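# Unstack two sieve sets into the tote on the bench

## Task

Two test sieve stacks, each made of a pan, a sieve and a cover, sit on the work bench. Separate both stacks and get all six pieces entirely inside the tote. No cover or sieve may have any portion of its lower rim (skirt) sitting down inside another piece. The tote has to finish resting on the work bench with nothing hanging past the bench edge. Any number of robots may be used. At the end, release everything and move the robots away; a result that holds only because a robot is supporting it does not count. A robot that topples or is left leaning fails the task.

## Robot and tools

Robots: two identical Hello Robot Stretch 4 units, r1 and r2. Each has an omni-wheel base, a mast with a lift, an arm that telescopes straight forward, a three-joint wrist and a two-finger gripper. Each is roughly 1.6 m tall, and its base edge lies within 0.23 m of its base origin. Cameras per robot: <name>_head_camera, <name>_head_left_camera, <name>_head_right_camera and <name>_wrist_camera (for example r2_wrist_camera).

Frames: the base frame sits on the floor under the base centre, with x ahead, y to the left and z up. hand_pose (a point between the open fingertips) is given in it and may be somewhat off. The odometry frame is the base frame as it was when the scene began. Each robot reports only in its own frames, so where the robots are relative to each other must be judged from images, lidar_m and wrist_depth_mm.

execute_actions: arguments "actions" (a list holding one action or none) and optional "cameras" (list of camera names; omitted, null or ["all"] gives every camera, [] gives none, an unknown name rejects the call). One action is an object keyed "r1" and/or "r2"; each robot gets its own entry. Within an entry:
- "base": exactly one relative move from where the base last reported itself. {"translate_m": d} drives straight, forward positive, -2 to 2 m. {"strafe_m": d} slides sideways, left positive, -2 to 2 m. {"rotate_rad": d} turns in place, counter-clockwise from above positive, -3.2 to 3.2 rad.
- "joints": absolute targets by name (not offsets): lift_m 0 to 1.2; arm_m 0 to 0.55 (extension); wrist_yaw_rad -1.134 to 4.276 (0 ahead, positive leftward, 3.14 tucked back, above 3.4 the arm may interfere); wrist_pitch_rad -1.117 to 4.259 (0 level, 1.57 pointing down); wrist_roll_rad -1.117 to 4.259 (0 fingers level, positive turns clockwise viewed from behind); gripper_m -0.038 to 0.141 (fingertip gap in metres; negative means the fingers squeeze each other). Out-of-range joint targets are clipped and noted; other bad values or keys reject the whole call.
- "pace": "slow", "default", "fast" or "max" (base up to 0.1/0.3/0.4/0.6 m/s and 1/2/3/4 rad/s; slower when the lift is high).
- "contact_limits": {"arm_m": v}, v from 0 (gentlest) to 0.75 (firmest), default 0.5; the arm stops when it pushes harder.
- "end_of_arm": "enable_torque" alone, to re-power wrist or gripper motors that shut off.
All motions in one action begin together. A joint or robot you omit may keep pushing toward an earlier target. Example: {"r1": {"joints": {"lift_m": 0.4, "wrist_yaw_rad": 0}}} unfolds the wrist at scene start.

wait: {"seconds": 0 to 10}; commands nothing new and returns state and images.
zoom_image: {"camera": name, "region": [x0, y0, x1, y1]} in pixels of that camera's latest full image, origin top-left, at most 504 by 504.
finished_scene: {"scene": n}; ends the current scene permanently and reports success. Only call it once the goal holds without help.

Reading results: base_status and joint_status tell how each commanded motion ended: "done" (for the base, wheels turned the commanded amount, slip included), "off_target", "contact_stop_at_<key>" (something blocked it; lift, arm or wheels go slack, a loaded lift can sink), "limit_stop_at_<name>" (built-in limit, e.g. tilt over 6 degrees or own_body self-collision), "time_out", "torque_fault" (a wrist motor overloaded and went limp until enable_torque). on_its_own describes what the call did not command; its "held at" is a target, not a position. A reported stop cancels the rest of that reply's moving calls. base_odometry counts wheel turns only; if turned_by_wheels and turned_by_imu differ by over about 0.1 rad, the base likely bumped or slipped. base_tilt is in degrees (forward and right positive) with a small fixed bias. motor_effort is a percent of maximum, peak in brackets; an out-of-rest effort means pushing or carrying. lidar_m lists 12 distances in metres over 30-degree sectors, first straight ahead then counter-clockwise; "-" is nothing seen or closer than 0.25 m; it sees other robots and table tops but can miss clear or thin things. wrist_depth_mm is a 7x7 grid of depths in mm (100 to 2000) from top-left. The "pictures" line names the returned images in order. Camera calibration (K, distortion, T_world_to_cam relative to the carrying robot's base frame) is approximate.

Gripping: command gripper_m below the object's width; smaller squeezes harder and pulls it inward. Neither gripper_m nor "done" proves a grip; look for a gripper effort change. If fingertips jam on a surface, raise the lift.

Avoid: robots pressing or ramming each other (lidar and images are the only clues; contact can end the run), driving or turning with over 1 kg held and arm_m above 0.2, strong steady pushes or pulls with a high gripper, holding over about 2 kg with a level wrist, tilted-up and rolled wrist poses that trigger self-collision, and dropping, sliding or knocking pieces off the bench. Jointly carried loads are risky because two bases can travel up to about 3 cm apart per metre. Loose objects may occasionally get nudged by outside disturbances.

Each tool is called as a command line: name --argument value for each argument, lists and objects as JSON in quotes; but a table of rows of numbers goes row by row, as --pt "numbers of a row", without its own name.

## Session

execute_actions --actions '[]'

Scene clock: 0.00 s.
r1.base_odometry: x=+0.000 y=+0.000 heading=+0.000 (m, m, rad; r1's odometry frame)
r1.turned_by_wheels: +0.000 (rad since the last result)
r1.turned_by_imu: +0.000 (rad since the last result)
r1.base_tilt: forward=+0.7 right=-0.1 (deg)
r1.lidar_m: 3.15 1.17 0.85 0.81 0.86 1.20 2.97 3.09 4.07 3.88 1.32 1.65
r1.base_status: not commanded
r1.joint_positions: lift_m=+0.293 arm_m=-0.002 wrist_yaw_rad=+3.038 wrist_pitch_rad=+0.002 wrist_roll_rad=+0.018 gripper_m=+0.057
r1.joint_status: not commanded
r1.motor_effort: lift_m=+21 arm_m=+0 wrist_yaw_rad=+0 wrist_pitch_rad=-6 wrist_roll_rad=+0 gripper_m=+0 wheel_0=+0 wheel_1=-1 wheel_2=+0 (%)
r1.hand_pose: x=-0.1094 y=+0.1168 z=+0.4710 quat_wxyz=(+0.052, -0.001, +0.009, +0.999) (m; r1's base frame)
r1.wrist_depth_mm: - 142 - - - 1336 960 / - 140 - - - 1336 931 / - 139 251 - - 1308 946 / 129 142 - - - 1308 946 / - - - - - 1281 917 / 1499 1618 193 1708 202 1281 904 / 1078 1060 1182 121 1138 1060 917
r2.base_odometry: x=+0.000 y=+0.000 heading=+0.000 (m, m, rad; r2's odometry frame)
r2.turned_by_wheels: +0.000 (rad since the last result)
r2.turned_by_imu: +0.000 (rad since the last result)
r2.base_tilt: forward=-0.1 right=+0.3 (deg)
r2.lidar_m: 3.61 0.98 1.20 5.54 1.71 1.20 1.12 1.15 1.52 3.23 3.31 3.86
r2.base_status: not commanded
r2.joint_positions: lift_m=+0.193 arm_m=+0.001 wrist_yaw_rad=+3.080 wrist_pitch_rad=+0.020 wrist_roll_rad=-0.011 gripper_m=+0.057
r2.joint_status: not commanded
r2.motor_effort: lift_m=+19 arm_m=-1 wrist_yaw_rad=-2 wrist_pitch_rad=-6 wrist_roll_rad=-2 gripper_m=+0 wheel_0=+0 wheel_1=-1 wheel_2=+1 (%)
r2.hand_pose: x=-0.1110 y=+0.1051 z=+0.3653 quat_wxyz=(+0.031, -0.010, -0.005, +0.999) (m; r2's base frame)
r2.wrist_depth_mm: 135 137 1182 1205 1281 1336 1366 / - 138 1205 1229 1281 1336 1430 / 107 138 1182 1229 1281 1366 1397 / 128 151 1205 1255 1281 1366 1397 / 1118 1160 1205 1255 1281 1336 1397 / 1098 1138 195 1205 198 1138 1098 / 904 820 904 - 866 778 798
pictures: r1_head_camera, r1_head_left_camera, r1_head_right_camera, r1_wrist_camera, r2_head_camera, r2_head_left_camera, r2_head_right_camera, r2_wrist_camera
camera_calibration (this result's frames):
r1_wrist_camera: T_world_to_cam=[[0.091567, 0.995754, 0.00943759, -0.10399], [0.0130548, 0.00827622, -0.999881, 0.532994], [-0.995713, 0.0916792, -0.0122415, 0.116765], [0, 0, 0, 1]] pos_world=[0.118828, 0.0884324, 0.535341]
r2_wrist_camera: T_world_to_cam=[[0.078233, 0.996397, -0.0327417, -0.0842973], [0.0775453, -0.0388248, -0.996233, 0.421418], [-0.993915, 0.0753993, -0.0803033, 0.144893], [0, 0, 0, 1]] pos_world=[0.117927, 0.0894302, 0.428705]
Images, in order (width x height): r1_head_camera 420x560, r1_head_left_camera 420x672, r1_head_right_camera 420x672, r1_wrist_camera 616x392, r2_head_camera 420x560, r2_head_left_camera 420x672, r2_head_right_camera 420x672, r2_wrist_camera 616x392.

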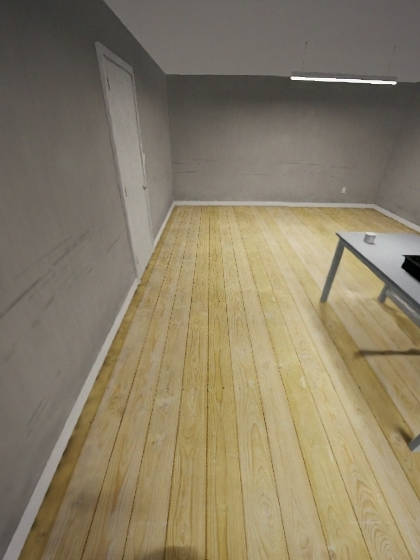

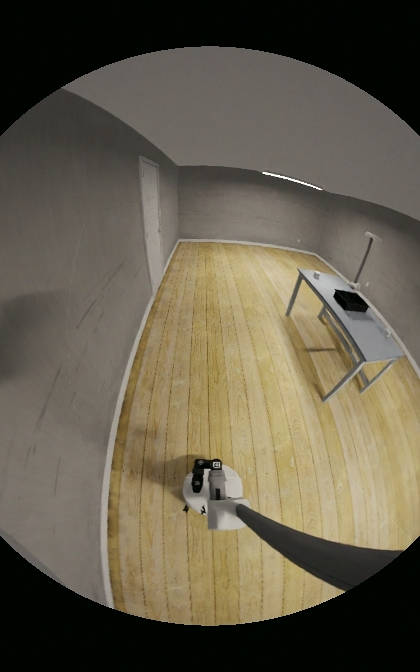

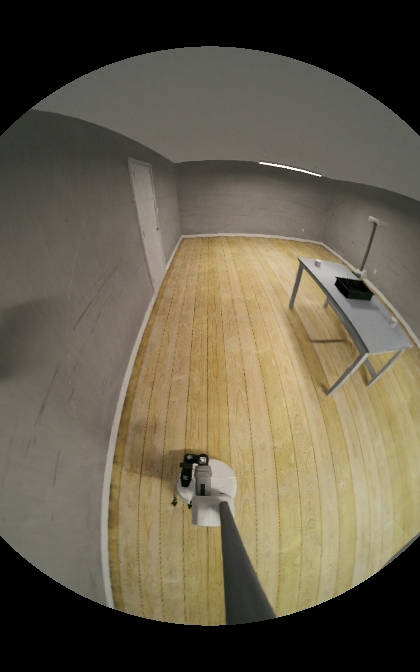

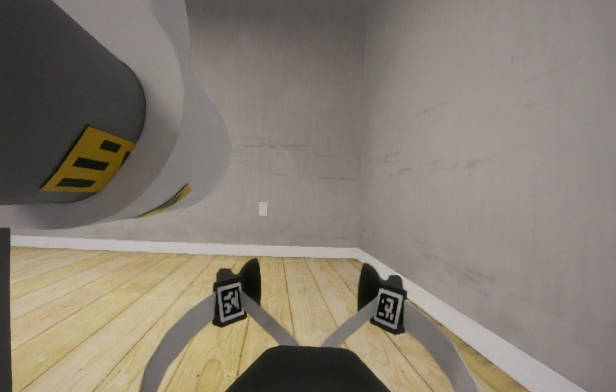

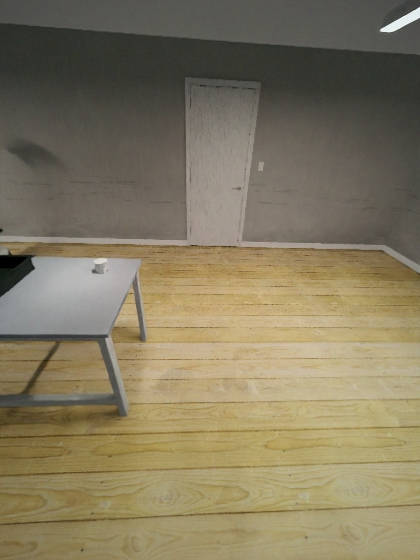

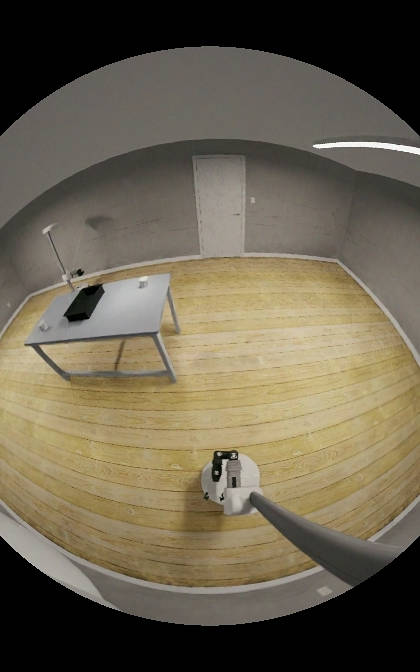

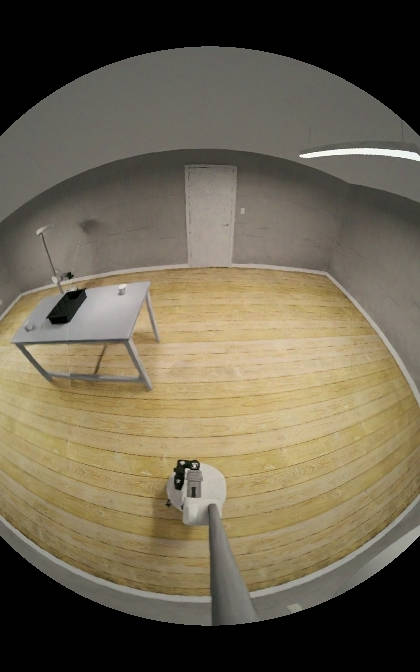

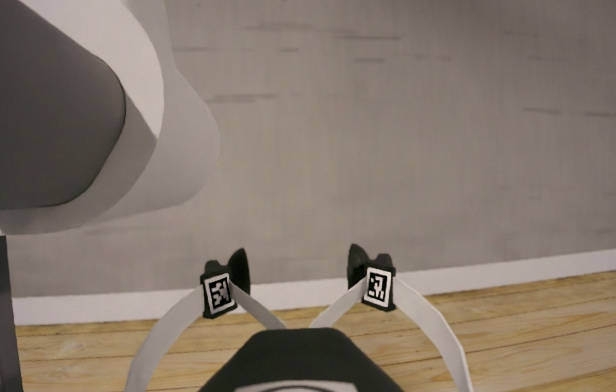

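execute_actions --actions '[{"r1":{"base":{"translate_m":2.0},"joints":{"lift_m":1.05,"wrist_yaw_rad":0,"gripper_m":0.105,"wrist_roll_rad":1.57},"pace":"max"},"r2":{"base":{"strafe_m":1.64},"joints":{"lift_m":1.05,"wrist_yaw_rad":0,"gripper_m":0.105,"wrist_roll_rad":1.57},"pace":"max"}}]' --cameras '[]'

execute_actions --actions '[{"r1":{"base":{"rotate_rad":-1.56},"joints":{"wrist_pitch_rad":1.57,"arm_m":0.2},"pace":"max"},"r2":{"base":{"rotate_rad":0.07},"joints":{"wrist_pitch_rad":1.57,"arm_m":0.2},"pace":"max"}}]' --cameras '["r1_head_camera","r2_head_camera"]'

Scene clock: 6.80 s.
r1.base_odometry: x=+2.000 y=+0.001 heading=+0.000 (m, m, rad; r1's odometry frame)
r1.turned_by_wheels: +0.000 (rad since the last result)
r1.turned_by_imu: +0.007 (rad since the last result)
r1.base_tilt: forward=+0.7 right=-0.1 (deg)
r1.lidar_m: 3.15 1.13 0.83 0.81 0.85 1.19 3.55 1.67 1.21 1.14 4.08 3.88
r1.base_status: done
r1.joint_positions: lift_m=+1.050 arm_m=-0.002 wrist_yaw_rad=+0.000 wrist_pitch_rad=+0.002 wrist_roll_rad=+1.570 gripper_m=+0.105
r1.joint_status: all done
r1.motor_effort: lift_m=+22(25) arm_m=+0(0) wrist_yaw_rad=-1(6) wrist_pitch_rad=-7(5) wrist_roll_rad=+2(7) gripper_m=+0(5) wheel_0=+1(13) wheel_1=+0(10) wheel_2=+2(18) (%)
r1.hand_pose: x=+0.4570 y=-0.0874 z=+1.2274 quat_wxyz=(+0.707, +0.707, +0.001, -0.001) (m; r1's base frame)
r1.wrist_depth_mm: 1618 - - - - - 1808 / 1661 - - - - - 1756 / 1661 - - - - - 1708 / 1661 - - - - - 1756 / 1756 - - - - - 1661 / 1708 - 216 - 200 - 1661 / 1756 1921 - 123 - - 1661
r2.base_odometry: x=+0.000 y=+1.640 heading=+0.000 (m, m, rad; r2's odometry frame)
r2.turned_by_wheels: +0.000 (rad since the last result)
r2.turned_by_imu: -0.005 (rad since the last result)
r2.base_tilt: forward=-0.1 right=+0.3 (deg)
r2.lidar_m: 0.75 0.79 4.15 3.90 1.84 1.33 1.23 1.27 1.67 3.88 1.18 0.81
r2.base_status: done
r2.joint_positions: lift_m=+1.050 arm_m=+0.001 wrist_yaw_rad=+0.000 wrist_pitch_rad=+0.020 wrist_roll_rad=+1.570 gripper_m=+0.105
r2.joint_status: all done
r2.motor_effort: lift_m=+20(23) arm_m=+0(1) wrist_yaw_rad=-3(8) wrist_pitch_rad=-7(8) wrist_roll_rad=-1(3) gripper_m=-2(1) wheel_0=+0(17) wheel_1=-3(17) wheel_2=+0(2) (%)
r2.hand_pose: x=+0.4599 y=-0.0874 z=+1.2224 quat_wxyz=(+0.707, +0.707, +0.007, -0.007) (m; r2's base frame)
r2.wrist_depth_mm: 1661 - - - - 778 603 / 1708 - - - - 778 603 / 1708 - - - - 809 615 / 1708 - - - - 866 621 / 1708 - - - - 878 627 / 1661 - - - - 831 627 / 1618 - - - - 831 647
pictures: none
No camera images: the call's "cameras" was empty. Leave "cameras" out to get every camera's image.

Scene clock: 9.17 s.
r1.base_odometry: x=+2.000 y=+0.001 heading=-1.559 (m, m, rad; r1's odometry frame)
r1.turned_by_wheels: -1.559 (rad since the last result)
r1.turned_by_imu: -1.572 (rad since the last result)
r1.base_tilt: forward=+0.6 right=-0.1 (deg)
r1.lidar_m: 1.15 4.05 3.91 3.05 1.18 0.87 0.81 0.86 1.21 3.46 1.64 1.18
r1.base_status: done
r1.joint_positions: lift_m=+1.050 arm_m=+0.199 wrist_yaw_rad=+0.000 wrist_pitch_rad=+1.570 wrist_roll_rad=+1.570 gripper_m=+0.105
r1.joint_status: all done
r1.motor_effort: lift_m=+22(22) arm_m=+6(6) wrist_yaw_rad=+0(1) wrist_pitch_rad=+3(5) wrist_roll_rad=+1(1) gripper_m=-1(0) wheel_0=+4(8) wheel_1=+2(7) wheel_2=+4(9) (%)
r1.hand_pose: x=+0.3702 y=-0.0874 z=+0.9396 quat_wxyz=(+0.501, +0.500, +0.500, -0.499) (m; r1's base frame)
r1.wrist_depth_mm: 1182 1182 1182 1205 1205 1205 1205 / 1182 1160 1205 1182 1182 1205 1182 / 1182 1205 1205 1205 1182 1205 1205 / 1205 1182 1160 1182 1182 1182 1182 / 1182 1182 1182 1182 960 960 1205 / 1182 1182 216 1205 199 976 1182 / 1205 1182 1205 123 1205 1182 1182
r2.base_odometry: x=+0.000 y=+1.640 heading=+0.069 (m, m, rad; r2's odometry frame)
r2.turned_by_wheels: +0.069 (rad since the last result)
r2.turned_by_imu: +0.070 (rad since the last result)
r2.base_tilt: forward=-0.1 right=+0.3 (deg)
r2.lidar_m: 0.76 0.80 4.06 3.89 1.72 1.30 1.23 1.30 1.78 4.82 1.10 0.80
r2.base_status: done
r2.joint_positions: lift_m=+1.050 arm_m=+0.199 wrist_yaw_rad=+0.000 wrist_pitch_rad=+1.569 wrist_roll_rad=+1.570 gripper_m=+0.105
r2.joint_status: all done
r2.motor_effort: lift_m=+20(20) arm_m=+6(6) wrist_yaw_rad=-4(2) wrist_pitch_rad=+1(5) wrist_roll_rad=-1(1) gripper_m=-2(1) wheel_0=-4(8) wheel_1=-3(7) wheel_2=-3(8) (%)
r2.hand_pose: x=+0.3703 y=-0.0874 z=+0.9396 quat_wxyz=(+0.501, +0.500, +0.500, -0.499) (m; r2's base frame)
r2.wrist_depth_mm: 1118 1138 1118 1118 1138 1138 1138 / 1118 1118 1138 1138 1118 1138 1118 / 1138 1118 1138 1138 1138 1138 1138 / 1138 1138 1138 1138 931 946 1160 / 1138 1138 1160 1160 931 946 1138 / 1138 1138 1138 1138 1160 1160 1160 / 1138 842 1160 - 1160 1182 1160
pictures: r1_head_camera, r2_head_camera
Images, in order (width x height): r1_head_camera 420x560, r2_head_camera 420x560.

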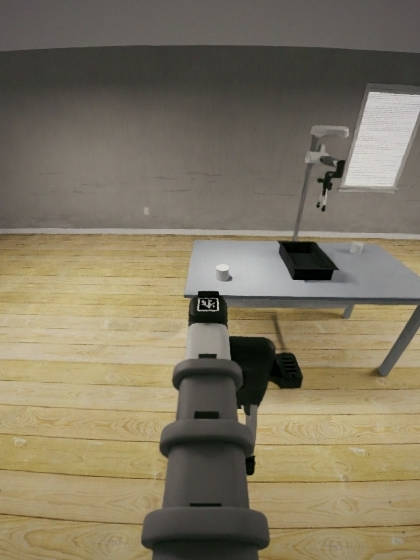

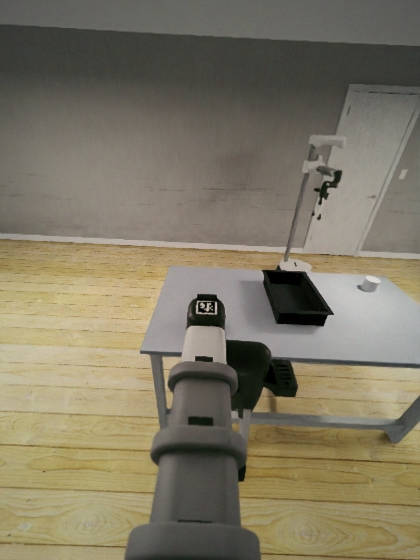

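execute_actions --actions '[{"r1":{"base":{"translate_m":0.84},"joints":{"arm_m":0.355},"pace":"max"},"r2":{"base":{"translate_m":0.43},"joints":{"arm_m":0.32},"pace":"max"}}]' --cameras '["r1_wrist_camera","r2_wrist_camera","r2_head_left_camera","r1_head_camera","r2_head_camera"]'

Scene clock: 13.90 s.
r1.base_odometry: x=+2.010 y=-0.839 heading=-1.559 (m, m, rad; r1's odometry frame)
r1.turned_by_wheels: +0.000 (rad since the last result)
r1.turned_by_imu: +0.003 (rad since the last result)
r1.base_tilt: forward=+0.8 right=-0.1 (deg)
r1.lidar_m: 0.30 0.33 3.87 3.77 2.36 1.69 1.66 1.72 2.39 1.22 0.46 0.33
r1.base_status: done
r1.joint_positions: lift_m=+1.050 arm_m=+0.354 wrist_yaw_rad=+0.000 wrist_pitch_rad=+1.570 wrist_roll_rad=+1.570 gripper_m=+0.105
r1.joint_status: all done
r1.motor_effort: lift_m=+22(22) arm_m=+6(8) wrist_yaw_rad=-2(1) wrist_pitch_rad=+0(1) wrist_roll_rad=+2(1) gripper_m=+1(0) wheel_0=+2(9) wheel_1=+2(9) wheel_2=-1(14) (%)
r1.hand_pose: x=+0.5251 y=-0.0874 z=+0.9396 quat_wxyz=(+0.501, +0.500, +0.500, -0.499) (m; r1's base frame)
r1.wrist_depth_mm: 404 404 404 407 402 402 1160 / 402 402 404 404 404 402 1182 / 399 404 404 402 404 402 1205 / 407 404 402 404 404 404 1205 / 402 404 407 330 404 976 960 / 404 404 216 404 198 960 1205 / 404 402 404 122 404 1182 1160
r2.base_odometry: x=+0.429 y=+1.670 heading=+0.069 (m, m, rad; r2's odometry frame)
r2.turned_by_wheels: +0.000 (rad since the last result)
r2.turned_by_imu: +0.000 (rad since the last result)
r2.base_tilt: forward=+0.0 right=+0.4 (deg)
r2.lidar_m: 0.33 0.35 4.07 3.89 2.36 1.76 1.66 1.75 2.38 4.87 0.49 0.34
r2.base_status: done
r2.joint_positions: lift_m=+1.050 arm_m=+0.319 wrist_yaw_rad=+0.000 wrist_pitch_rad=+1.570 wrist_roll_rad=+1.570 gripper_m=+0.105
r2.joint_status: all done
r2.motor_effort: lift_m=+20(20) arm_m=+6(7) wrist_yaw_rad=-3(2) wrist_pitch_rad=+0(1) wrist_roll_rad=+0(1) gripper_m=-3(2) wheel_0=+4(9) wheel_1=+3(8) wheel_2=-1(14) (%)
r2.hand_pose: x=+0.4901 y=-0.0874 z=+0.9396 quat_wxyz=(+0.501, +0.500, +0.500, -0.499) (m; r2's base frame)
r2.wrist_depth_mm: 389 394 394 394 394 1118 1138 / 394 394 394 397 399 1138 1138 / 394 397 399 397 399 1160 1138 / 399 397 397 402 402 931 946 / 399 399 402 402 402 946 1160 / 402 402 334 351 404 1160 1160 / 404 402 404 - 407 1160 1160
pictures: r1_head_camera, r1_wrist_camera, r2_head_camera, r2_head_left_camera, r2_wrist_camera
camera_calibration (this result's frames):
r1_wrist_camera: T_world_to_cam=[[-0.99951, -0.02847, -0.0130044, 0.541329], [-0.0285987, 0.999543, 0.00981985, 0.154725], [0.0127189, 0.0101869, -0.999867, 1.1643], [0, 0, 0, 1]] pos_world=[0.53068, -0.151103, 1.16967]
r2_wrist_camera: T_world_to_cam=[[-0.998981, 0.0425483, 0.0150209, 0.479004], [0.0433774, 0.997253, 0.0600388, 0.0542793], [-0.0124251, 0.0606292, -0.998083, 1.18305], [0, 0, 0, 1]] pos_world=[0.490861, -0.146238, 1.17033]
Images, in order (width x height): r1_head_camera 420x560, r1_wrist_camera 616x392, r2_head_camera 420x560, r2_head_left_camera 420x672, r2_wrist_camera 616x392.

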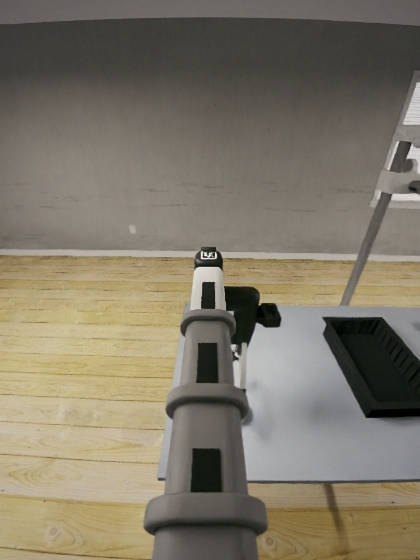

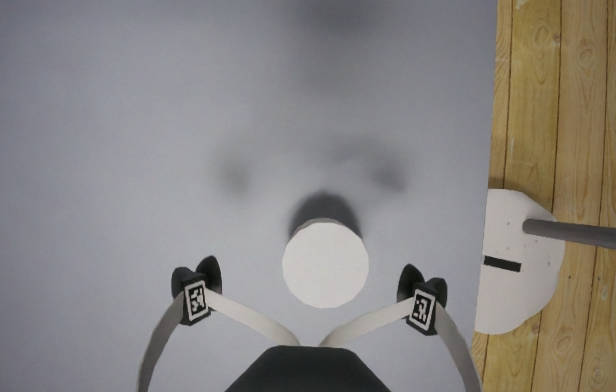

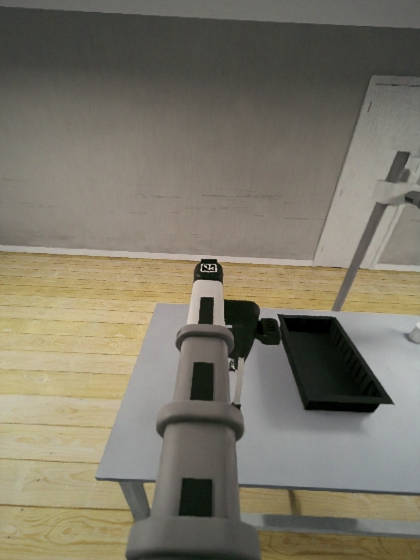

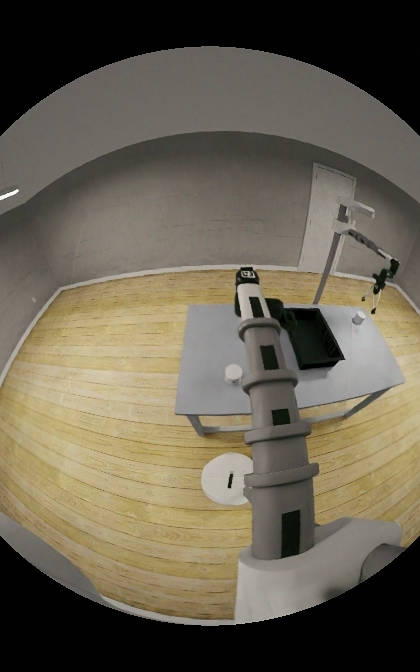

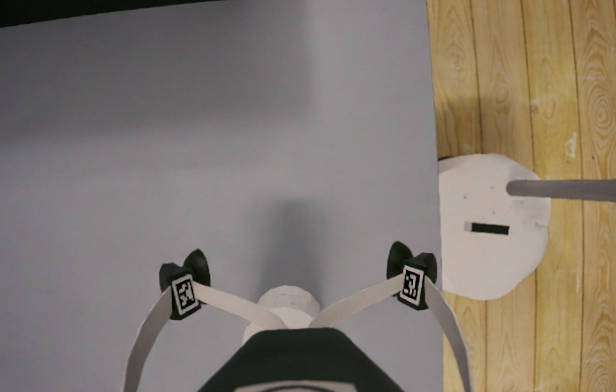

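execute_actions --actions '[{"r1":{"base":{"strafe_m":0.005},"joints":{"arm_m":0.34,"lift_m":0.97},"pace":"fast"},"r2":{"base":{"strafe_m":0.096},"joints":{"arm_m":0.336,"lift_m":0.97},"pace":"fast"}}]' --cameras '["r1_wrist_camera","r2_wrist_camera"]'

Scene clock: 16.13 s.
r1.base_odometry: x=+2.015 y=-0.839 heading=-1.559 (m, m, rad; r1's odometry frame)
r1.turned_by_wheels: +0.000 (rad since the last result)
r1.turned_by_imu: +0.001 (rad since the last result)
r1.base_tilt: forward=+0.6 right=-0.2 (deg)
r1.lidar_m: 0.31 0.35 3.88 3.77 2.34 1.69 1.66 1.74 2.39 1.21 0.41 0.33
r1.base_status: done
r1.joint_positions: lift_m=+0.970 arm_m=+0.341 wrist_yaw_rad=+0.000 wrist_pitch_rad=+1.570 wrist_roll_rad=+1.570 gripper_m=+0.105
r1.joint_status: all done
r1.motor_effort: lift_m=+18(22) arm_m=-6(8) wrist_yaw_rad=-2(1) wrist_pitch_rad=+2(0) wrist_roll_rad=+2(0) gripper_m=+1(1) wheel_0=+2(11) wheel_1=-1(9) wheel_2=+0(3) (%)
r1.hand_pose: x=+0.5123 y=-0.0874 z=+0.8599 quat_wxyz=(+0.500, +0.500, +0.500, -0.500) (m; r1's base frame)
r1.wrist_depth_mm: 324 324 324 322 324 324 1078 / 325 324 324 325 325 325 1078 / 325 324 324 322 325 324 1098 / 324 325 324 325 324 324 1118 / 324 325 324 252 324 327 878 / 324 324 216 250 200 322 891 / 322 324 324 122 325 325 1118
r2.base_odometry: x=+0.422 y=+1.766 heading=+0.069 (m, m, rad; r2's odometry frame)
r2.turned_by_wheels: +0.000 (rad since the last result)
r2.turned_by_imu: -0.001 (rad since the last result)
r2.base_tilt: forward=+0.0 right=+0.2 (deg)
r2.lidar_m: 0.33 0.34 3.97 3.82 2.35 1.73 1.67 1.74 2.37 1.33 0.51 0.35
r2.base_status: done
r2.joint_positions: lift_m=+0.970 arm_m=+0.335 wrist_yaw_rad=+0.000 wrist_pitch_rad=+1.570 wrist_roll_rad=+1.570 gripper_m=+0.105
r2.joint_status: all done
r2.motor_effort: lift_m=+17(19) arm_m=+6(5) wrist_yaw_rad=-2(2) wrist_pitch_rad=+0(0) wrist_roll_rad=-1(1) gripper_m=+0(1) wheel_0=-2(12) wheel_1=+1(12) wheel_2=+0(2) (%)
r2.hand_pose: x=+0.5061 y=-0.0874 z=+0.8599 quat_wxyz=(+0.500, +0.500, +0.500, -0.500) (m; r2's base frame)
r2.wrist_depth_mm: 314 314 315 317 319 1060 1060 / 317 315 317 319 320 1060 1060 / 317 319 319 320 320 322 1060 / 319 320 320 320 322 324 866 / 320 322 322 251 324 325 878 / 322 322 251 251 324 325 1098 / 324 327 325 - 327 329 1098
pictures: r1_wrist_camera, r2_wrist_camera
camera_calibration (this result's frames):
r1_wrist_camera: T_world_to_cam=[[-0.999519, -0.0282144, -0.012882, 0.527413], [-0.0283419, 0.99955, 0.00982332, 0.155007], [0.0125991, 0.0101837, -0.999869, 1.08489], [0, 0, 0, 1]] pos_world=[0.517883, -0.151104, 1.09002]
r2_wrist_camera: T_world_to_cam=[[-0.998978, 0.0426235, 0.0150619, 0.496124], [0.043455, 0.99725, 0.060037, 0.0583382], [-0.0124615, 0.0606301, -0.998083, 1.10365], [0, 0, 0, 1]] pos_world=[0.506835, -0.146239, 1.09056]
Images, in order (width x height): r1_wrist_camera 616x392, r2_wrist_camera 616x392.

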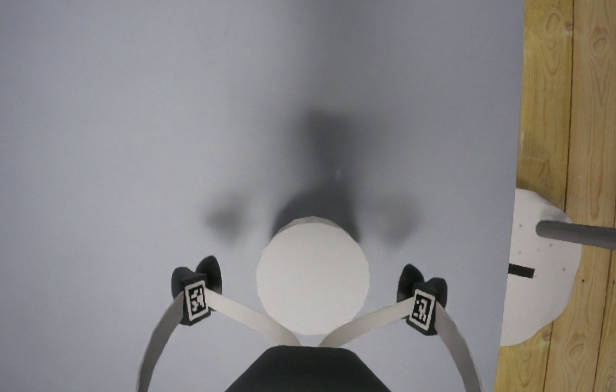

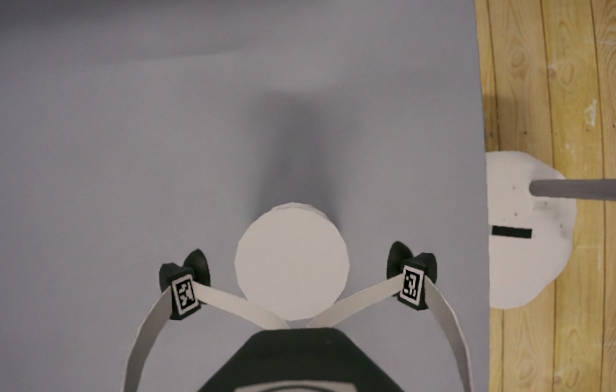

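execute_actions --actions '[{"r1":{"joints":{"lift_m":0.938,"arm_m":0.338}},"r2":{"joints":{"lift_m":0.937,"arm_m":0.34}}}]' --cameras '[]'

execute_actions --actions '[{"r1":{"joints":{"gripper_m":0.05}},"r2":{"joints":{"gripper_m":0.05}}}]' --cameras '[]'

execute_actions --actions '[{"r1":{"joints":{"lift_m":0.97}},"r2":{"joints":{"lift_m":0.97}}}]' --cameras '[]'

execute_actions --actions '[{"r1":{"base":{"strafe_m":-0.478},"joints":{"arm_m":0.40,"lift_m":1.03},"pace":"fast"},"r2":{"base":{"strafe_m":-0.41},"joints":{"arm_m":0.44,"lift_m":1.03},"pace":"fast"}}]' --cameras '["r1_wrist_camera","r2_wrist_camera","r1_head_camera"]'

Scene clock: 18.67 s.
r1.base_odometry: x=+2.015 y=-0.839 heading=-1.559 (m, m, rad; r1's odometry frame)
r1.turned_by_wheels: +0.000 (rad since the last result)
r1.turned_by_imu: +0.001 (rad since the last result)
r1.base_tilt: forward=+0.7 right=-0.1 (deg)
r1.lidar_m: 0.31 0.34 3.87 3.75 2.36 1.68 1.65 1.73 2.41 1.20 0.47 0.33
r1.base_status: not commanded
r1.joint_positions: lift_m=+0.938 arm_m=+0.339 wrist_yaw_rad=+0.000 wrist_pitch_rad=+1.570 wrist_roll_rad=+1.570 gripper_m=+0.105
r1.joint_status: all done
r1.motor_effort: lift_m=+17(17) arm_m=-7(6) wrist_yaw_rad=+0(0) wrist_pitch_rad=+0(1) wrist_roll_rad=+2(1) gripper_m=+0(1) wheel_0=+2(2) wheel_1=-1(1) wheel_2=+0(0) (%)
r1.hand_pose: x=+0.5103 y=-0.0874 z=+0.8280 quat_wxyz=(+0.500, +0.500, +0.500, -0.500) (m; r1's base frame)
r1.wrist_depth_mm: 290 291 291 293 293 293 1060 / 290 293 293 291 291 294 1060 / 291 291 291 291 291 293 1060 / 293 293 293 293 291 293 1060 / 293 291 290 219 293 293 854 / 291 291 216 220 199 291 854 / 291 290 290 122 291 293 1078
r2.base_odometry: x=+0.422 y=+1.766 heading=+0.069 (m, m, rad; r2's odometry frame)
r2.turned_by_wheels: +0.000 (rad since the last result)
r2.turned_by_imu: -0.001 (rad since the last result)
r2.base_tilt: forward=-0.1 right=+0.2 (deg)
r2.lidar_m: 0.32 0.35 3.93 3.81 2.37 1.75 1.67 1.74 2.38 1.34 0.50 0.34
r2.base_status: not commanded
r2.joint_positions: lift_m=+0.937 arm_m=+0.339 wrist_yaw_rad=+0.000 wrist_pitch_rad=+1.570 wrist_roll_rad=+1.570 gripper_m=+0.105
r2.joint_status: all done
r2.motor_effort: lift_m=+16(15) arm_m=+6(6) wrist_yaw_rad=-3(2) wrist_pitch_rad=+0(0) wrist_roll_rad=-1(1) gripper_m=+1(2) wheel_0=-2(2) wheel_1=+1(1) wheel_2=+0(0) (%)
r2.hand_pose: x=+0.5101 y=-0.0874 z=+0.8269 quat_wxyz=(+0.500, +0.500, +0.500, -0.500) (m; r2's base frame)
r2.wrist_depth_mm: 282 282 283 283 286 286 1025 / 283 285 286 286 286 287 1025 / 285 286 287 287 287 289 1025 / 287 287 289 287 289 290 831 / 289 289 289 218 290 291 842 / 290 290 218 219 291 293 1042 / 290 291 293 - 294 296 1060
pictures: none
No camera images: the call's "cameras" was empty. Leave "cameras" out to get every camera's image.

Scene clock: 20.07 s.
r1.base_odometry: x=+2.015 y=-0.839 heading=-1.559 (m, m, rad; r1's odometry frame)
r1.turned_by_wheels: +0.000 (rad since the last result)
r1.turned_by_imu: +0.000 (rad since the last result)
r1.base_tilt: forward=+0.6 right=+0.0 (deg)
r1.lidar_m: 0.31 0.34 3.90 3.76 2.32 1.70 1.66 1.72 2.41 1.23 0.44 0.33
r1.base_status: not commanded
r1.joint_positions: lift_m=+0.938 arm_m=+0.339 wrist_yaw_rad=+0.000 wrist_pitch_rad=+1.570 wrist_roll_rad=+1.570 gripper_m=+0.050
r1.joint_status: all done
r1.motor_effort: lift_m=+18(18) arm_m=-6(6) wrist_yaw_rad=-1(1) wrist_pitch_rad=+1(0) wrist_roll_rad=+0(1) gripper_m=-12(12) wheel_0=+2(2) wheel_1=-1(1) wheel_2=+0(0) (%)
r1.hand_pose: x=+0.5103 y=-0.0874 z=+0.8280 quat_wxyz=(+0.500, +0.500, +0.500, -0.500) (m; r1's base frame)
r1.wrist_depth_mm: 291 291 291 293 290 291 1078 / 291 290 291 293 291 293 1078 / 291 291 291 293 291 291 1078 / 291 291 291 291 291 291 1060 / 290 291 290 216 290 291 842 / 290 291 196 218 199 293 842 / 293 291 293 121 290 293 1060
r2.base_odometry: x=+0.422 y=+1.766 heading=+0.069 (m, m, rad; r2's odometry frame)
r2.turned_by_wheels: +0.000 (rad since the last result)
r2.turned_by_imu: +0.000 (rad since the last result)
r2.base_tilt: forward=-0.1 right=+0.3 (deg)
r2.lidar_m: 0.31 0.35 3.94 3.81 2.37 1.73 1.67 1.75 2.38 1.35 0.48 0.35
r2.base_status: not commanded
r2.joint_positions: lift_m=+0.937 arm_m=+0.339 wrist_yaw_rad=+0.000 wrist_pitch_rad=+1.570 wrist_roll_rad=+1.570 gripper_m=+0.050
r2.joint_status: all done
r2.motor_effort: lift_m=+16(16) arm_m=+6(6) wrist_yaw_rad=-3(3) wrist_pitch_rad=+1(1) wrist_roll_rad=-1(1) gripper_m=-18(14) wheel_0=-2(2) wheel_1=+1(1) wheel_2=+0(0) (%)
r2.hand_pose: x=+0.5102 y=-0.0874 z=+0.8269 quat_wxyz=(+0.501, +0.500, +0.500, -0.499) (m; r2's base frame)
r2.wrist_depth_mm: 282 283 285 283 285 286 1025 / 283 283 285 286 286 286 1042 / 286 285 286 286 287 289 1042 / 287 287 289 289 290 290 831 / 289 289 289 216 291 291 831 / 289 290 207 217 210 293 1042 / 291 293 293 - 293 294 1060
pictures: none
No camera images: the call's "cameras" was empty. Leave "cameras" out to get every camera's image.

Scene clock: 21.00 s.
r1.base_odometry: x=+2.015 y=-0.839 heading=-1.559 (m, m, rad; r1's odometry frame)
r1.turned_by_wheels: +0.000 (rad since the last result)
r1.turned_by_imu: +0.000 (rad since the last result)
r1.base_tilt: forward=+0.8 right=-0.1 (deg)
r1.lidar_m: 0.32 0.34 3.88 3.75 2.35 1.70 1.66 1.73 2.38 1.22 0.46 0.34
r1.base_status: not commanded
r1.joint_positions: lift_m=+0.970 arm_m=+0.339 wrist_yaw_rad=+0.000 wrist_pitch_rad=+1.570 wrist_roll_rad=+1.570 gripper_m=+0.050
r1.joint_status: all done
r1.motor_effort: lift_m=+25(25) arm_m=-6(6) wrist_yaw_rad=+0(1) wrist_pitch_rad=-2(1) wrist_roll_rad=+1(1) gripper_m=-10(10) wheel_0=+2(2) wheel_1=-1(1) wheel_2=+0(0) (%)
r1.hand_pose: x=+0.5103 y=-0.0874 z=+0.8594 quat_wxyz=(+0.500, +0.500, +0.500, -0.500) (m; r1's base frame)
r1.wrist_depth_mm: 324 322 324 322 324 324 1118 / 324 322 320 324 325 322 1078 / 324 324 322 324 322 324 1078 / 325 324 322 324 324 324 1098 / 324 322 324 217 324 324 878 / 324 324 195 217 200 325 891 / 324 324 325 121 322 324 1118
r2.base_odometry: x=+0.422 y=+1.766 heading=+0.069 (m, m, rad; r2's odometry frame)
r2.turned_by_wheels: +0.000 (rad since the last result)
r2.turned_by_imu: +0.000 (rad since the last result)
r2.base_tilt: forward=-0.1 right=+0.2 (deg)
r2.lidar_m: 0.32 0.35 3.98 3.81 2.37 1.74 1.67 1.76 2.40 1.34 0.48 0.34
r2.base_status: not commanded
r2.joint_positions: lift_m=+0.970 arm_m=+0.339 wrist_yaw_rad=+0.000 wrist_pitch_rad=+1.570 wrist_roll_rad=+1.570 gripper_m=+0.050
r2.joint_status: all done
r2.motor_effort: lift_m=+21(24) arm_m=+6(6) wrist_yaw_rad=-3(3) wrist_pitch_rad=+1(1) wrist_roll_rad=-1(1) gripper_m=-16(16) wheel_0=-2(2) wheel_1=+1(1) wheel_2=+0(0) (%)
r2.hand_pose: x=+0.5102 y=-0.0874 z=+0.8595 quat_wxyz=(+0.501, +0.500, +0.500, -0.499) (m; r2's base frame)
r2.wrist_depth_mm: 314 315 315 315 317 1060 1060 / 315 315 317 317 317 320 1060 / 317 317 317 319 320 320 1078 / 320 319 320 320 322 324 866 / 320 320 320 216 322 325 866 / 322 322 208 216 209 325 1078 / 322 324 325 - 327 327 1098
pictures: none
No camera images: the call's "cameras" was empty. Leave "cameras" out to get every camera's image.

Scene clock: 23.63 s.
r1.base_odometry: x=+1.537 y=-0.845 heading=-1.558 (m, m, rad; r1's odometry frame)
r1.turned_by_wheels: +0.000 (rad since the last result)
r1.turned_by_imu: +0.001 (rad since the last result)
r1.base_tilt: forward=+0.7 right=-0.1 (deg)
r1.lidar_m: 0.30 0.33 0.46 4.24 2.31 1.73 1.66 1.75 2.41 4.51 0.45 0.33
r1.base_status: done
r1.joint_positions: lift_m=+1.030 arm_m=+0.399 wrist_yaw_rad=+0.000 wrist_pitch_rad=+1.570 wrist_roll_rad=+1.570 gripper_m=+0.050
r1.joint_status: all done
r1.motor_effort: lift_m=+24(26) arm_m=+6(8) wrist_yaw_rad=+0(1) wrist_pitch_rad=-1(0) wrist_roll_rad=+0(1) gripper_m=-11(12) wheel_0=+2(14) wheel_1=+1(12) wheel_2=+0(3) (%)
r1.hand_pose: x=+0.5700 y=-0.0874 z=+0.9195 quat_wxyz=(+0.500, +0.500, +0.500, -0.500) (m; r1's base frame)
r1.wrist_depth_mm: 217 319 315 306 296 382 1160 / 379 382 379 382 357 382 1160 / 382 382 382 379 355 387 1182 / 379 382 382 382 347 384 1138 / 379 382 379 217 324 387 946 / 300 296 195 217 200 384 960 / 382 382 384 121 384 382 1182
r2.base_odometry: x=+0.451 y=+1.357 heading=+0.069 (m, m, rad; r2's odometry frame)
r2.turned_by_wheels: +0.000 (rad since the last result)
r2.turned_by_imu: +0.000 (rad since the last result)
r2.base_tilt: forward=+0.1 right=+0.3 (deg)
r2.lidar_m: 0.33 0.35 0.50 4.22 2.34 1.75 1.66 1.76 2.38 4.54 0.47 0.34
r2.base_status: done
r2.joint_positions: lift_m=+1.030 arm_m=+0.439 wrist_yaw_rad=+0.000 wrist_pitch_rad=+1.570 wrist_roll_rad=+1.570 gripper_m=+0.050
r2.joint_status: all done
r2.motor_effort: lift_m=+21(23) arm_m=+6(6) wrist_yaw_rad=-3(4) wrist_pitch_rad=+1(1) wrist_roll_rad=-1(1) gripper_m=-14(17) wheel_0=+2(12) wheel_1=-3(13) wheel_2=+0(1) (%)
r2.hand_pose: x=+0.6101 y=-0.0874 z=+0.9196 quat_wxyz=(+0.501, +0.500, +0.500, -0.499) (m; r2's base frame)
r2.wrist_depth_mm: 286 286 301 315 377 377 1118 / 370 370 375 375 349 377 1118 / 373 375 375 375 375 382 1138 / 375 377 375 377 379 382 878 / 377 377 377 216 294 384 917 / 319 304 208 217 209 387 1138 / 384 384 384 - 387 387 389
pictures: r1_head_camera, r1_wrist_camera, r2_wrist_camera
camera_calibration (this result's frames):
r1_wrist_camera: T_world_to_cam=[[-0.999516, -0.0283529, -0.0128333, 0.585819], [-0.0284799, 0.999546, 0.0098247, 0.156135], [0.0125489, 0.0101854, -0.999869, 1.14374], [0, 0, 0, 1]] pos_world=[0.575629, -0.151104, 1.14957]
r2_wrist_camera: T_world_to_cam=[[-0.998984, 0.0425037, 0.0149994, 0.599194], [0.0433317, 0.997255, 0.0600397, 0.0503073], [-0.0124063, 0.0606287, -0.998083, 1.16449], [0, 0, 0, 1]] pos_world=[0.610852, -0.146238, 1.15025]
Images, in order (width x height): r1_head_camera 420x560, r1_wrist_camera 616x392, r2_wrist_camera 616x392.

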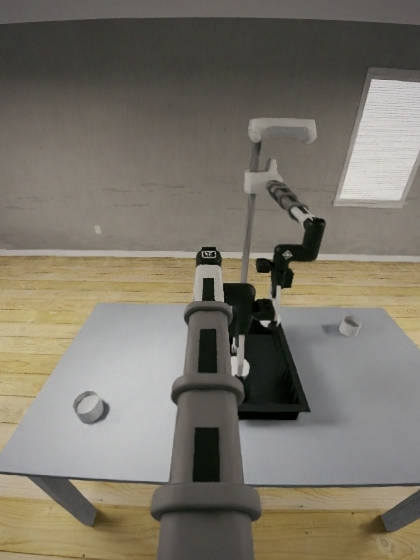

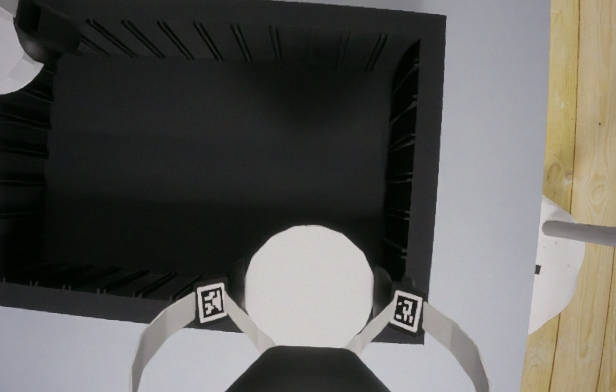

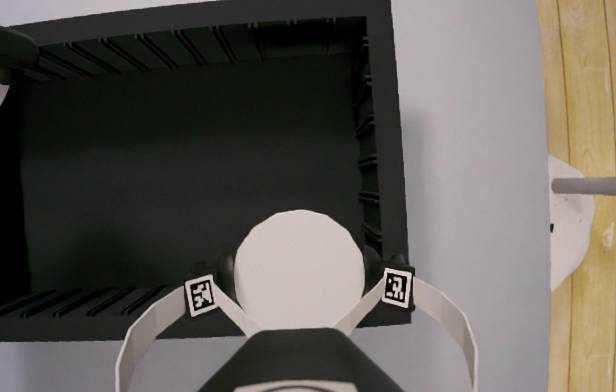

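execute_actions --actions '[{"r1":{"base":{"strafe_m":-0.02},"joints":{"lift_m":0.97,"arm_m":0.408},"pace":"fast"},"r2":{"base":{"strafe_m":-0.012},"joints":{"lift_m":0.97,"arm_m":0.462},"pace":"fast"}}]' --cameras '[]'

execute_actions --actions '[{"r1":{"joints":{"lift_m":0.895}},"r2":{"joints":{"lift_m":0.894}}}]' --cameras '[]'

execute_actions --actions '[{"r1":{"joints":{"gripper_m":0.088}},"r2":{"joints":{"gripper_m":0.088}}}]' --cameras '["r1_wrist_camera","r2_wrist_camera"]'

execute_actions --actions '[{"r1":{"joints":{"lift_m":1.0},"pace":"fast"},"r2":{"joints":{"lift_m":1.0},"pace":"fast"}}]' --cameras '[]'

execute_actions --actions '[{"r1":{"base":{"strafe_m":0.498},"joints":{"arm_m":0.338,"gripper_m":0.105},"pace":"fast"},"r2":{"base":{"strafe_m":0.422},"joints":{"arm_m":0.338,"gripper_m":0.105},"pace":"fast"}}]' --cameras '["r1_wrist_camera","r2_wrist_camera"]'

Scene clock: 26.90 s.
r1.base_odometry: x=+1.518 y=-0.845 heading=-1.558 (m, m, rad; r1's odometry frame)
r1.turned_by_wheels: +0.000 (rad since the last result)
r1.turned_by_imu: +0.001 (rad since the last result)
r1.base_tilt: forward=+0.6 right=-0.2 (deg)
r1.lidar_m: 0.30 0.33 0.45 4.25 2.32 1.73 1.66 1.74 2.42 4.48 0.44 0.32
r1.base_status: done
r1.joint_positions: lift_m=+0.970 arm_m=+0.407 wrist_yaw_rad=+0.000 wrist_pitch_rad=+1.570 wrist_roll_rad=+1.570 gripper_m=+0.050
r1.joint_status: all done
r1.motor_effort: lift_m=+18(23) arm_m=+6(7) wrist_yaw_rad=+0(0) wrist_pitch_rad=+1(0) wrist_roll_rad=+0(2) gripper_m=-13(11) wheel_0=+2(9) wheel_1=-2(8) wheel_2=+0(2) (%)
r1.hand_pose: x=+0.5780 y=-0.0874 z=+0.8599 quat_wxyz=(+0.500, +0.500, +0.500, -0.500) (m; r1's base frame)
r1.wrist_depth_mm: 246 273 268 262 250 244 325 / 208 322 322 320 320 249 324 / 322 320 322 319 322 324 325 / 319 320 324 320 322 324 325 / 322 322 322 218 315 324 325 / 300 315 194 218 199 325 322 / 234 236 241 121 250 279 325
r2.base_odometry: x=+0.452 y=+1.345 heading=+0.069 (m, m, rad; r2's odometry frame)
r2.turned_by_wheels: +0.000 (rad since the last result)
r2.turned_by_imu: -0.001 (rad since the last result)
r2.base_tilt: forward=+0.0 right=+0.3 (deg)
r2.lidar_m: 0.33 0.34 0.47 4.23 2.36 1.75 1.68 1.74 2.38 4.54 0.49 0.35
r2.base_status: done
r2.joint_positions: lift_m=+0.970 arm_m=+0.461 wrist_yaw_rad=+0.000 wrist_pitch_rad=+1.570 wrist_roll_rad=+1.570 gripper_m=+0.050
r2.joint_status: all done
r2.motor_effort: lift_m=+17(20) arm_m=+6(7) wrist_yaw_rad=-3(2) wrist_pitch_rad=+1(0) wrist_roll_rad=+0(1) gripper_m=-13(12) wheel_0=+5(14) wheel_1=-3(11) wheel_2=+0(0) (%)
r2.hand_pose: x=+0.6321 y=-0.0874 z=+0.8599 quat_wxyz=(+0.500, +0.500, +0.500, -0.500) (m; r2's base frame)
r2.wrist_depth_mm: 247 258 273 291 264 317 317 / 214 314 315 315 294 320 319 / 314 315 315 319 312 320 320 / 317 317 319 317 317 322 325 / 317 319 319 216 259 324 324 / 320 320 208 217 209 325 327 / 244 236 245 - 237 325 329
pictures: none
No camera images: the call's "cameras" was empty. Leave "cameras" out to get every camera's image.

Scene clock: 28.20 s.
r1.base_odometry: x=+1.518 y=-0.845 heading=-1.558 (m, m, rad; r1's odometry frame)
r1.turned_by_wheels: +0.000 (rad since the last result)
r1.turned_by_imu: +0.000 (rad since the last result)
r1.base_tilt: forward=+0.7 right=+0.0 (deg)
r1.lidar_m: 0.29 0.34 0.46 4.26 2.32 1.73 1.65 1.73 2.41 4.48 0.45 0.31
r1.base_status: not commanded
r1.joint_positions: lift_m=+0.895 arm_m=+0.407 wrist_yaw_rad=+0.000 wrist_pitch_rad=+1.570 wrist_roll_rad=+1.570 gripper_m=+0.050
r1.joint_status: all done
r1.motor_effort: lift_m=+18(17) arm_m=+6(6) wrist_yaw_rad=+0(1) wrist_pitch_rad=-2(0) wrist_roll_rad=+0(0) gripper_m=-13(13) wheel_0=+2(2) wheel_1=-2(2) wheel_2=+0(0) (%)
r1.hand_pose: x=+0.5780 y=-0.0874 z=+0.7850 quat_wxyz=(+0.500, +0.500, +0.500, -0.500) (m; r1's base frame)
r1.wrist_depth_mm: 245 245 245 245 245 193 - / 208 245 247 244 245 191 159 / 245 246 246 245 245 189 159 / 245 245 247 245 246 187 159 / 246 245 246 216 246 181 159 / 247 245 195 216 200 166 249 / 216 219 243 121 246 159 249
r2.base_odometry: x=+0.452 y=+1.345 heading=+0.069 (m, m, rad; r2's odometry frame)
r2.turned_by_wheels: +0.000 (rad since the last result)
r2.turned_by_imu: +0.000 (rad since the last result)
r2.base_tilt: forward=+0.0 right=+0.3 (deg)
r2.lidar_m: 0.33 0.35 0.48 4.20 2.36 1.72 1.67 1.75 2.38 4.55 0.50 0.34
r2.base_status: not commanded
r2.joint_positions: lift_m=+0.894 arm_m=+0.461 wrist_yaw_rad=+0.000 wrist_pitch_rad=+1.570 wrist_roll_rad=+1.570 gripper_m=+0.050
r2.joint_status: all done
r2.motor_effort: lift_m=+16(17) arm_m=+6(6) wrist_yaw_rad=-3(3) wrist_pitch_rad=+0(0) wrist_roll_rad=-1(1) gripper_m=-17(18) wheel_0=+5(5) wheel_1=-3(3) wheel_2=+0(0) (%)
r2.hand_pose: x=+0.6321 y=-0.0874 z=+0.7839 quat_wxyz=(+0.500, +0.500, +0.500, -0.500) (m; r2's base frame)
r2.wrist_depth_mm: 238 238 238 239 240 156 244 / 214 239 239 241 241 157 244 / 240 239 241 242 243 159 246 / 241 242 242 243 243 163 248 / 242 243 243 216 244 166 248 / 244 244 208 217 210 161 250 / 244 231 244 - 224 161 251
pictures: none
No camera images: the call's "cameras" was empty. Leave "cameras" out to get every camera's image.

Scene clock: 29.40 s.
r1.base_odometry: x=+1.518 y=-0.845 heading=-1.558 (m, m, rad; r1's odometry frame)
r1.turned_by_wheels: +0.000 (rad since the last result)
r1.turned_by_imu: +0.000 (rad since the last result)
r1.base_tilt: forward=+0.7 right=-0.1 (deg)
r1.lidar_m: 0.30 0.34 0.46 4.25 2.31 1.73 1.66 1.74 2.42 4.49 0.43 0.33
r1.base_status: not commanded
r1.joint_positions: lift_m=+0.895 arm_m=+0.407 wrist_yaw_rad=+0.000 wrist_pitch_rad=+1.570 wrist_roll_rad=+1.570 gripper_m=+0.088
r1.joint_status: all done
r1.motor_effort: lift_m=+18(17) arm_m=+6(7) wrist_yaw_rad=-1(0) wrist_pitch_rad=-2(2) wrist_roll_rad=+1(1) gripper_m=-1(15) wheel_0=+2(2) wheel_1=-2(2) wheel_2=+0(0) (%)
r1.hand_pose: x=+0.5780 y=-0.0874 z=+0.7850 quat_wxyz=(+0.500, +0.500, +0.500, -0.500) (m; r1's base frame)
r1.wrist_depth_mm: 243 248 248 246 246 179 249 / 225 247 247 247 246 178 250 / 248 247 246 247 248 176 249 / 248 247 247 247 247 172 249 / 247 247 247 224 247 169 249 / 247 246 200 225 201 163 249 / 212 219 246 121 247 160 249
r2.base_odometry: x=+0.452 y=+1.345 heading=+0.069 (m, m, rad; r2's odometry frame)
r2.turned_by_wheels: +0.000 (rad since the last result)
r2.turned_by_imu: +0.000 (rad since the last result)
r2.base_tilt: forward=-0.1 right=+0.2 (deg)
r2.lidar_m: 0.32 0.36 0.49 4.23 2.32 1.74 1.66 1.74 2.39 4.55 0.48 0.33
r2.base_status: not commanded
r2.joint_positions: lift_m=+0.894 arm_m=+0.461 wrist_yaw_rad=+0.001 wrist_pitch_rad=+1.569 wrist_roll_rad=+1.570 gripper_m=+0.088
r2.joint_status: all done
r2.motor_effort: lift_m=+16(16) arm_m=+5(6) wrist_yaw_rad=-4(5) wrist_pitch_rad=+4(5) wrist_roll_rad=-1(1) gripper_m=+0(15) wheel_0=+5(5) wheel_1=-3(3) wheel_2=+0(0) (%)
r2.hand_pose: x=+0.6326 y=-0.0874 z=+0.7839 quat_wxyz=(+0.501, +0.500, +0.500, -0.499) (m; r2's base frame)
r2.wrist_depth_mm: 240 240 241 241 241 161 244 / 206 241 242 243 243 170 245 / 230 243 244 243 244 175 247 / 244 244 244 245 244 179 160 / 245 245 245 224 246 183 161 / 247 246 224 225 225 185 162 / 246 226 246 - 222 166 163
pictures: r1_wrist_camera, r2_wrist_camera
camera_calibration (this result's frames):
r1_wrist_camera: T_world_to_cam=[[-0.999523, -0.0281906, -0.0126373, 0.591904], [-0.0283157, 0.999551, 0.00983027, 0.157584], [0.0123545, 0.0101834, -0.999872, 1.00923], [0, 0, 0, 1]] pos_world=[0.583615, -0.151105, 1.01503]
r2_wrist_camera: T_world_to_cam=[[-0.999021, 0.0420396, 0.0137606, 0.62465], [0.0427938, 0.997275, 0.0600936, 0.0577765], [-0.0111968, 0.0606237, -0.998098, 1.02862], [0, 0, 0, 1]] pos_world=[0.633084, -0.146238, 1.0146]
Images, in order (width x height): r1_wrist_camera 616x392, r2_wrist_camera 616x392.

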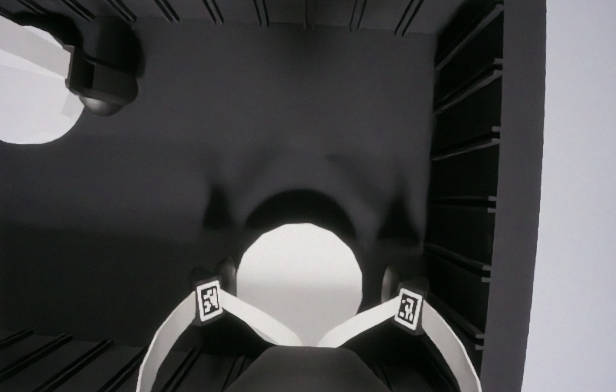

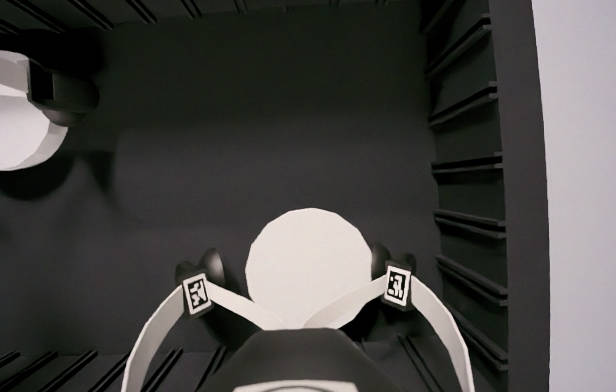

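Scene clock: 30.60 s.
r1.base_odometry: x=+1.518 y=-0.845 heading=-1.558 (m, m, rad; r1's odometry frame)
r1.turned_by_wheels: +0.000 (rad since the last result)
r1.turned_by_imu: +0.000 (rad since the last result)
r1.base_tilt: forward=+0.7 right=-0.1 (deg)
r1.lidar_m: 0.30 0.33 0.47 4.26 2.30 1.75 1.67 1.74 2.41 4.47 0.45 0.31
r1.base_status: not commanded
r1.joint_positions: lift_m=+1.000 arm_m=+0.407 wrist_yaw_rad=+0.000 wrist_pitch_rad=+1.570 wrist_roll_rad=+1.570 gripper_m=+0.088
r1.joint_status: all done
r1.motor_effort: lift_m=+23(26) arm_m=+6(6) wrist_yaw_rad=+0(1) wrist_pitch_rad=+3(1) wrist_roll_rad=+0(0) gripper_m=-1(0) wheel_0=+2(2) wheel_1=-2(2) wheel_2=+0(0) (%)
r1.hand_pose: x=+0.5781 y=-0.0874 z=+0.8895 quat_wxyz=(+0.501, +0.500, +0.500, -0.499) (m; r1's base frame)
r1.wrist_depth_mm: 263 273 272 266 265 353 353 / 330 327 351 349 330 353 355 / 351 351 349 353 351 353 353 / 349 351 351 351 349 355 355 / 349 351 353 332 336 355 355 / 298 325 205 330 199 355 917 / 353 264 265 121 264 355 1118
r2.base_odometry: x=+0.452 y=+1.345 heading=+0.069 (m, m, rad; r2's odometry frame)
r2.turned_by_wheels: +0.000 (rad since the last result)
r2.turned_by_imu: +0.000 (rad since the last result)
r2.base_tilt: forward=+0.0 right=+0.3 (deg)
r2.lidar_m: 0.30 0.33 0.49 4.23 2.36 1.72 1.67 1.75 2.41 4.54 0.49 0.33
r2.base_status: not commanded
r2.joint_positions: lift_m=+1.000 arm_m=+0.461 wrist_yaw_rad=+0.000 wrist_pitch_rad=+1.570 wrist_roll_rad=+1.570 gripper_m=+0.088
r2.joint_status: all done
r2.motor_effort: lift_m=+21(23) arm_m=+5(5) wrist_yaw_rad=-3(4) wrist_pitch_rad=+1(4) wrist_roll_rad=-1(1) gripper_m=-1(2) wheel_0=+5(5) wheel_1=-3(3) wheel_2=+0(0) (%)
r2.hand_pose: x=+0.6323 y=-0.0874 z=+0.8896 quat_wxyz=(+0.501, +0.500, +0.500, -0.499) (m; r2's base frame)
r2.wrist_depth_mm: 257 259 277 291 271 347 347 / 206 343 343 343 320 347 349 / 324 343 345 345 338 351 351 / 345 347 347 347 347 353 351 / 347 347 349 327 307 353 355 / 345 342 281 325 266 355 357 / 265 265 266 - 312 359 357
pictures: none
No camera images: the call's "cameras" was empty. Leave "cameras" out to get every camera's image.

Scene clock: 33.30 s.
r1.base_odometry: x=+2.015 y=-0.839 heading=-1.558 (m, m, rad; r1's odometry frame)
r1.turned_by_wheels: +0.000 (rad since the last result)
r1.turned_by_imu: +0.000 (rad since the last result)
r1.base_tilt: forward=+0.7 right=-0.1 (deg)
r1.lidar_m: 0.31 0.33 3.88 3.75 2.35 1.69 1.66 1.74 2.41 1.22 0.45 0.31
r1.base_status: done
r1.joint_positions: lift_m=+1.000 arm_m=+0.339 wrist_yaw_rad=+0.000 wrist_pitch_rad=+1.570 wrist_roll_rad=+1.570 gripper_m=+0.105
r1.joint_status: all done
r1.motor_effort: lift_m=+23(24) arm_m=-6(7) wrist_yaw_rad=+0(1) wrist_pitch_rad=+3(2) wrist_roll_rad=-1(2) gripper_m=+0(3) wheel_0=-1(15) wheel_1=+2(11) wheel_2=+0(2) (%)
r1.hand_pose: x=+0.5103 y=-0.0874 z=+0.8895 quat_wxyz=(+0.500, +0.500, +0.500, -0.500) (m; r1's base frame)
r1.wrist_depth_mm: 353 353 351 355 351 353 1118 / 353 353 353 351 353 353 1118 / 353 353 353 353 353 355 1138 / 355 355 353 353 353 355 1118 / 353 355 353 320 353 353 904 / 353 353 216 320 200 353 1138 / 353 353 353 123 353 1138 1138
r2.base_odometry: x=+0.422 y=+1.766 heading=+0.069 (m, m, rad; r2's odometry frame)
r2.turned_by_wheels: +0.000 (rad since the last result)
r2.turned_by_imu: -0.002 (rad since the last result)
r2.base_tilt: forward=+0.0 right=+0.1 (deg)
r2.lidar_m: 0.32 0.34 3.97 3.79 2.37 1.75 1.67 1.73 2.38 1.37 0.49 0.35
r2.base_status: done
r2.joint_positions: lift_m=+1.000 arm_m=+0.339 wrist_yaw_rad=+0.000 wrist_pitch_rad=+1.570 wrist_roll_rad=+1.570 gripper_m=+0.105
r2.joint_status: all done
r2.motor_effort: lift_m=+20(21) arm_m=-6(6) wrist_yaw_rad=-3(3) wrist_pitch_rad=+0(2) wrist_roll_rad=-1(1) gripper_m=-1(0) wheel_0=-2(12) wheel_1=+1(13) wheel_2=+0(2) (%)
r2.hand_pose: x=+0.5101 y=-0.0874 z=+0.8896 quat_wxyz=(+0.500, +0.500, +0.500, -0.500) (m; r2's base frame)
r2.wrist_depth_mm: 342 345 345 345 347 1078 1078 / 343 345 345 347 347 1098 1078 / 347 345 347 349 349 891 1118 / 349 347 349 349 353 891 878 / 349 351 351 319 353 891 904 / 353 353 351 320 355 904 1118 / 353 355 353 - 357 1118 1138
pictures: r1_wrist_camera, r2_wrist_camera
camera_calibration (this result's frames):
r1_wrist_camera: T_world_to_cam=[[-0.999523, -0.0281116, -0.0128152, 0.525726], [-0.0282384, 0.999553, 0.00982522, 0.154605], [0.0125333, 0.0101824, -0.99987, 1.11452], [0, 0, 0, 1]] pos_world=[0.515873, -0.151105, 1.1196]
r2_wrist_camera: T_world_to_cam=[[-0.998966, 0.0428922, 0.0150656, 0.49972], [0.0437234, 0.997238, 0.0600368, 0.0562417], [-0.0124489, 0.0606335, -0.998082, 1.13334], [0, 0, 0, 1]] pos_world=[0.510853, -0.146239, 1.12026]
Images, in order (width x height): r1_wrist_camera 616x392, r2_wrist_camera 616x392.

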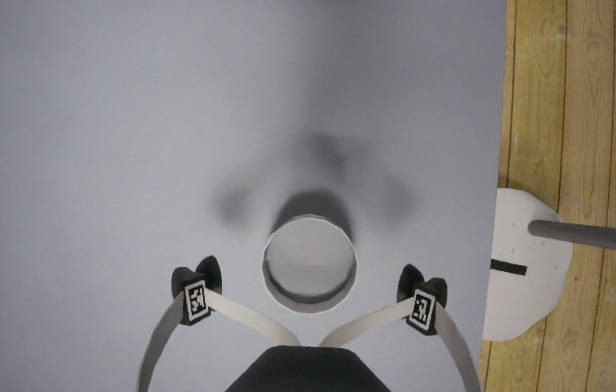

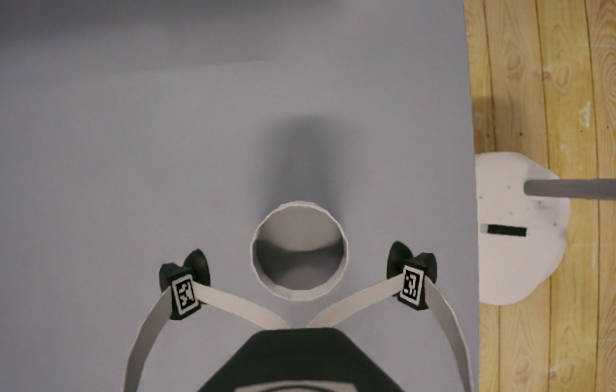

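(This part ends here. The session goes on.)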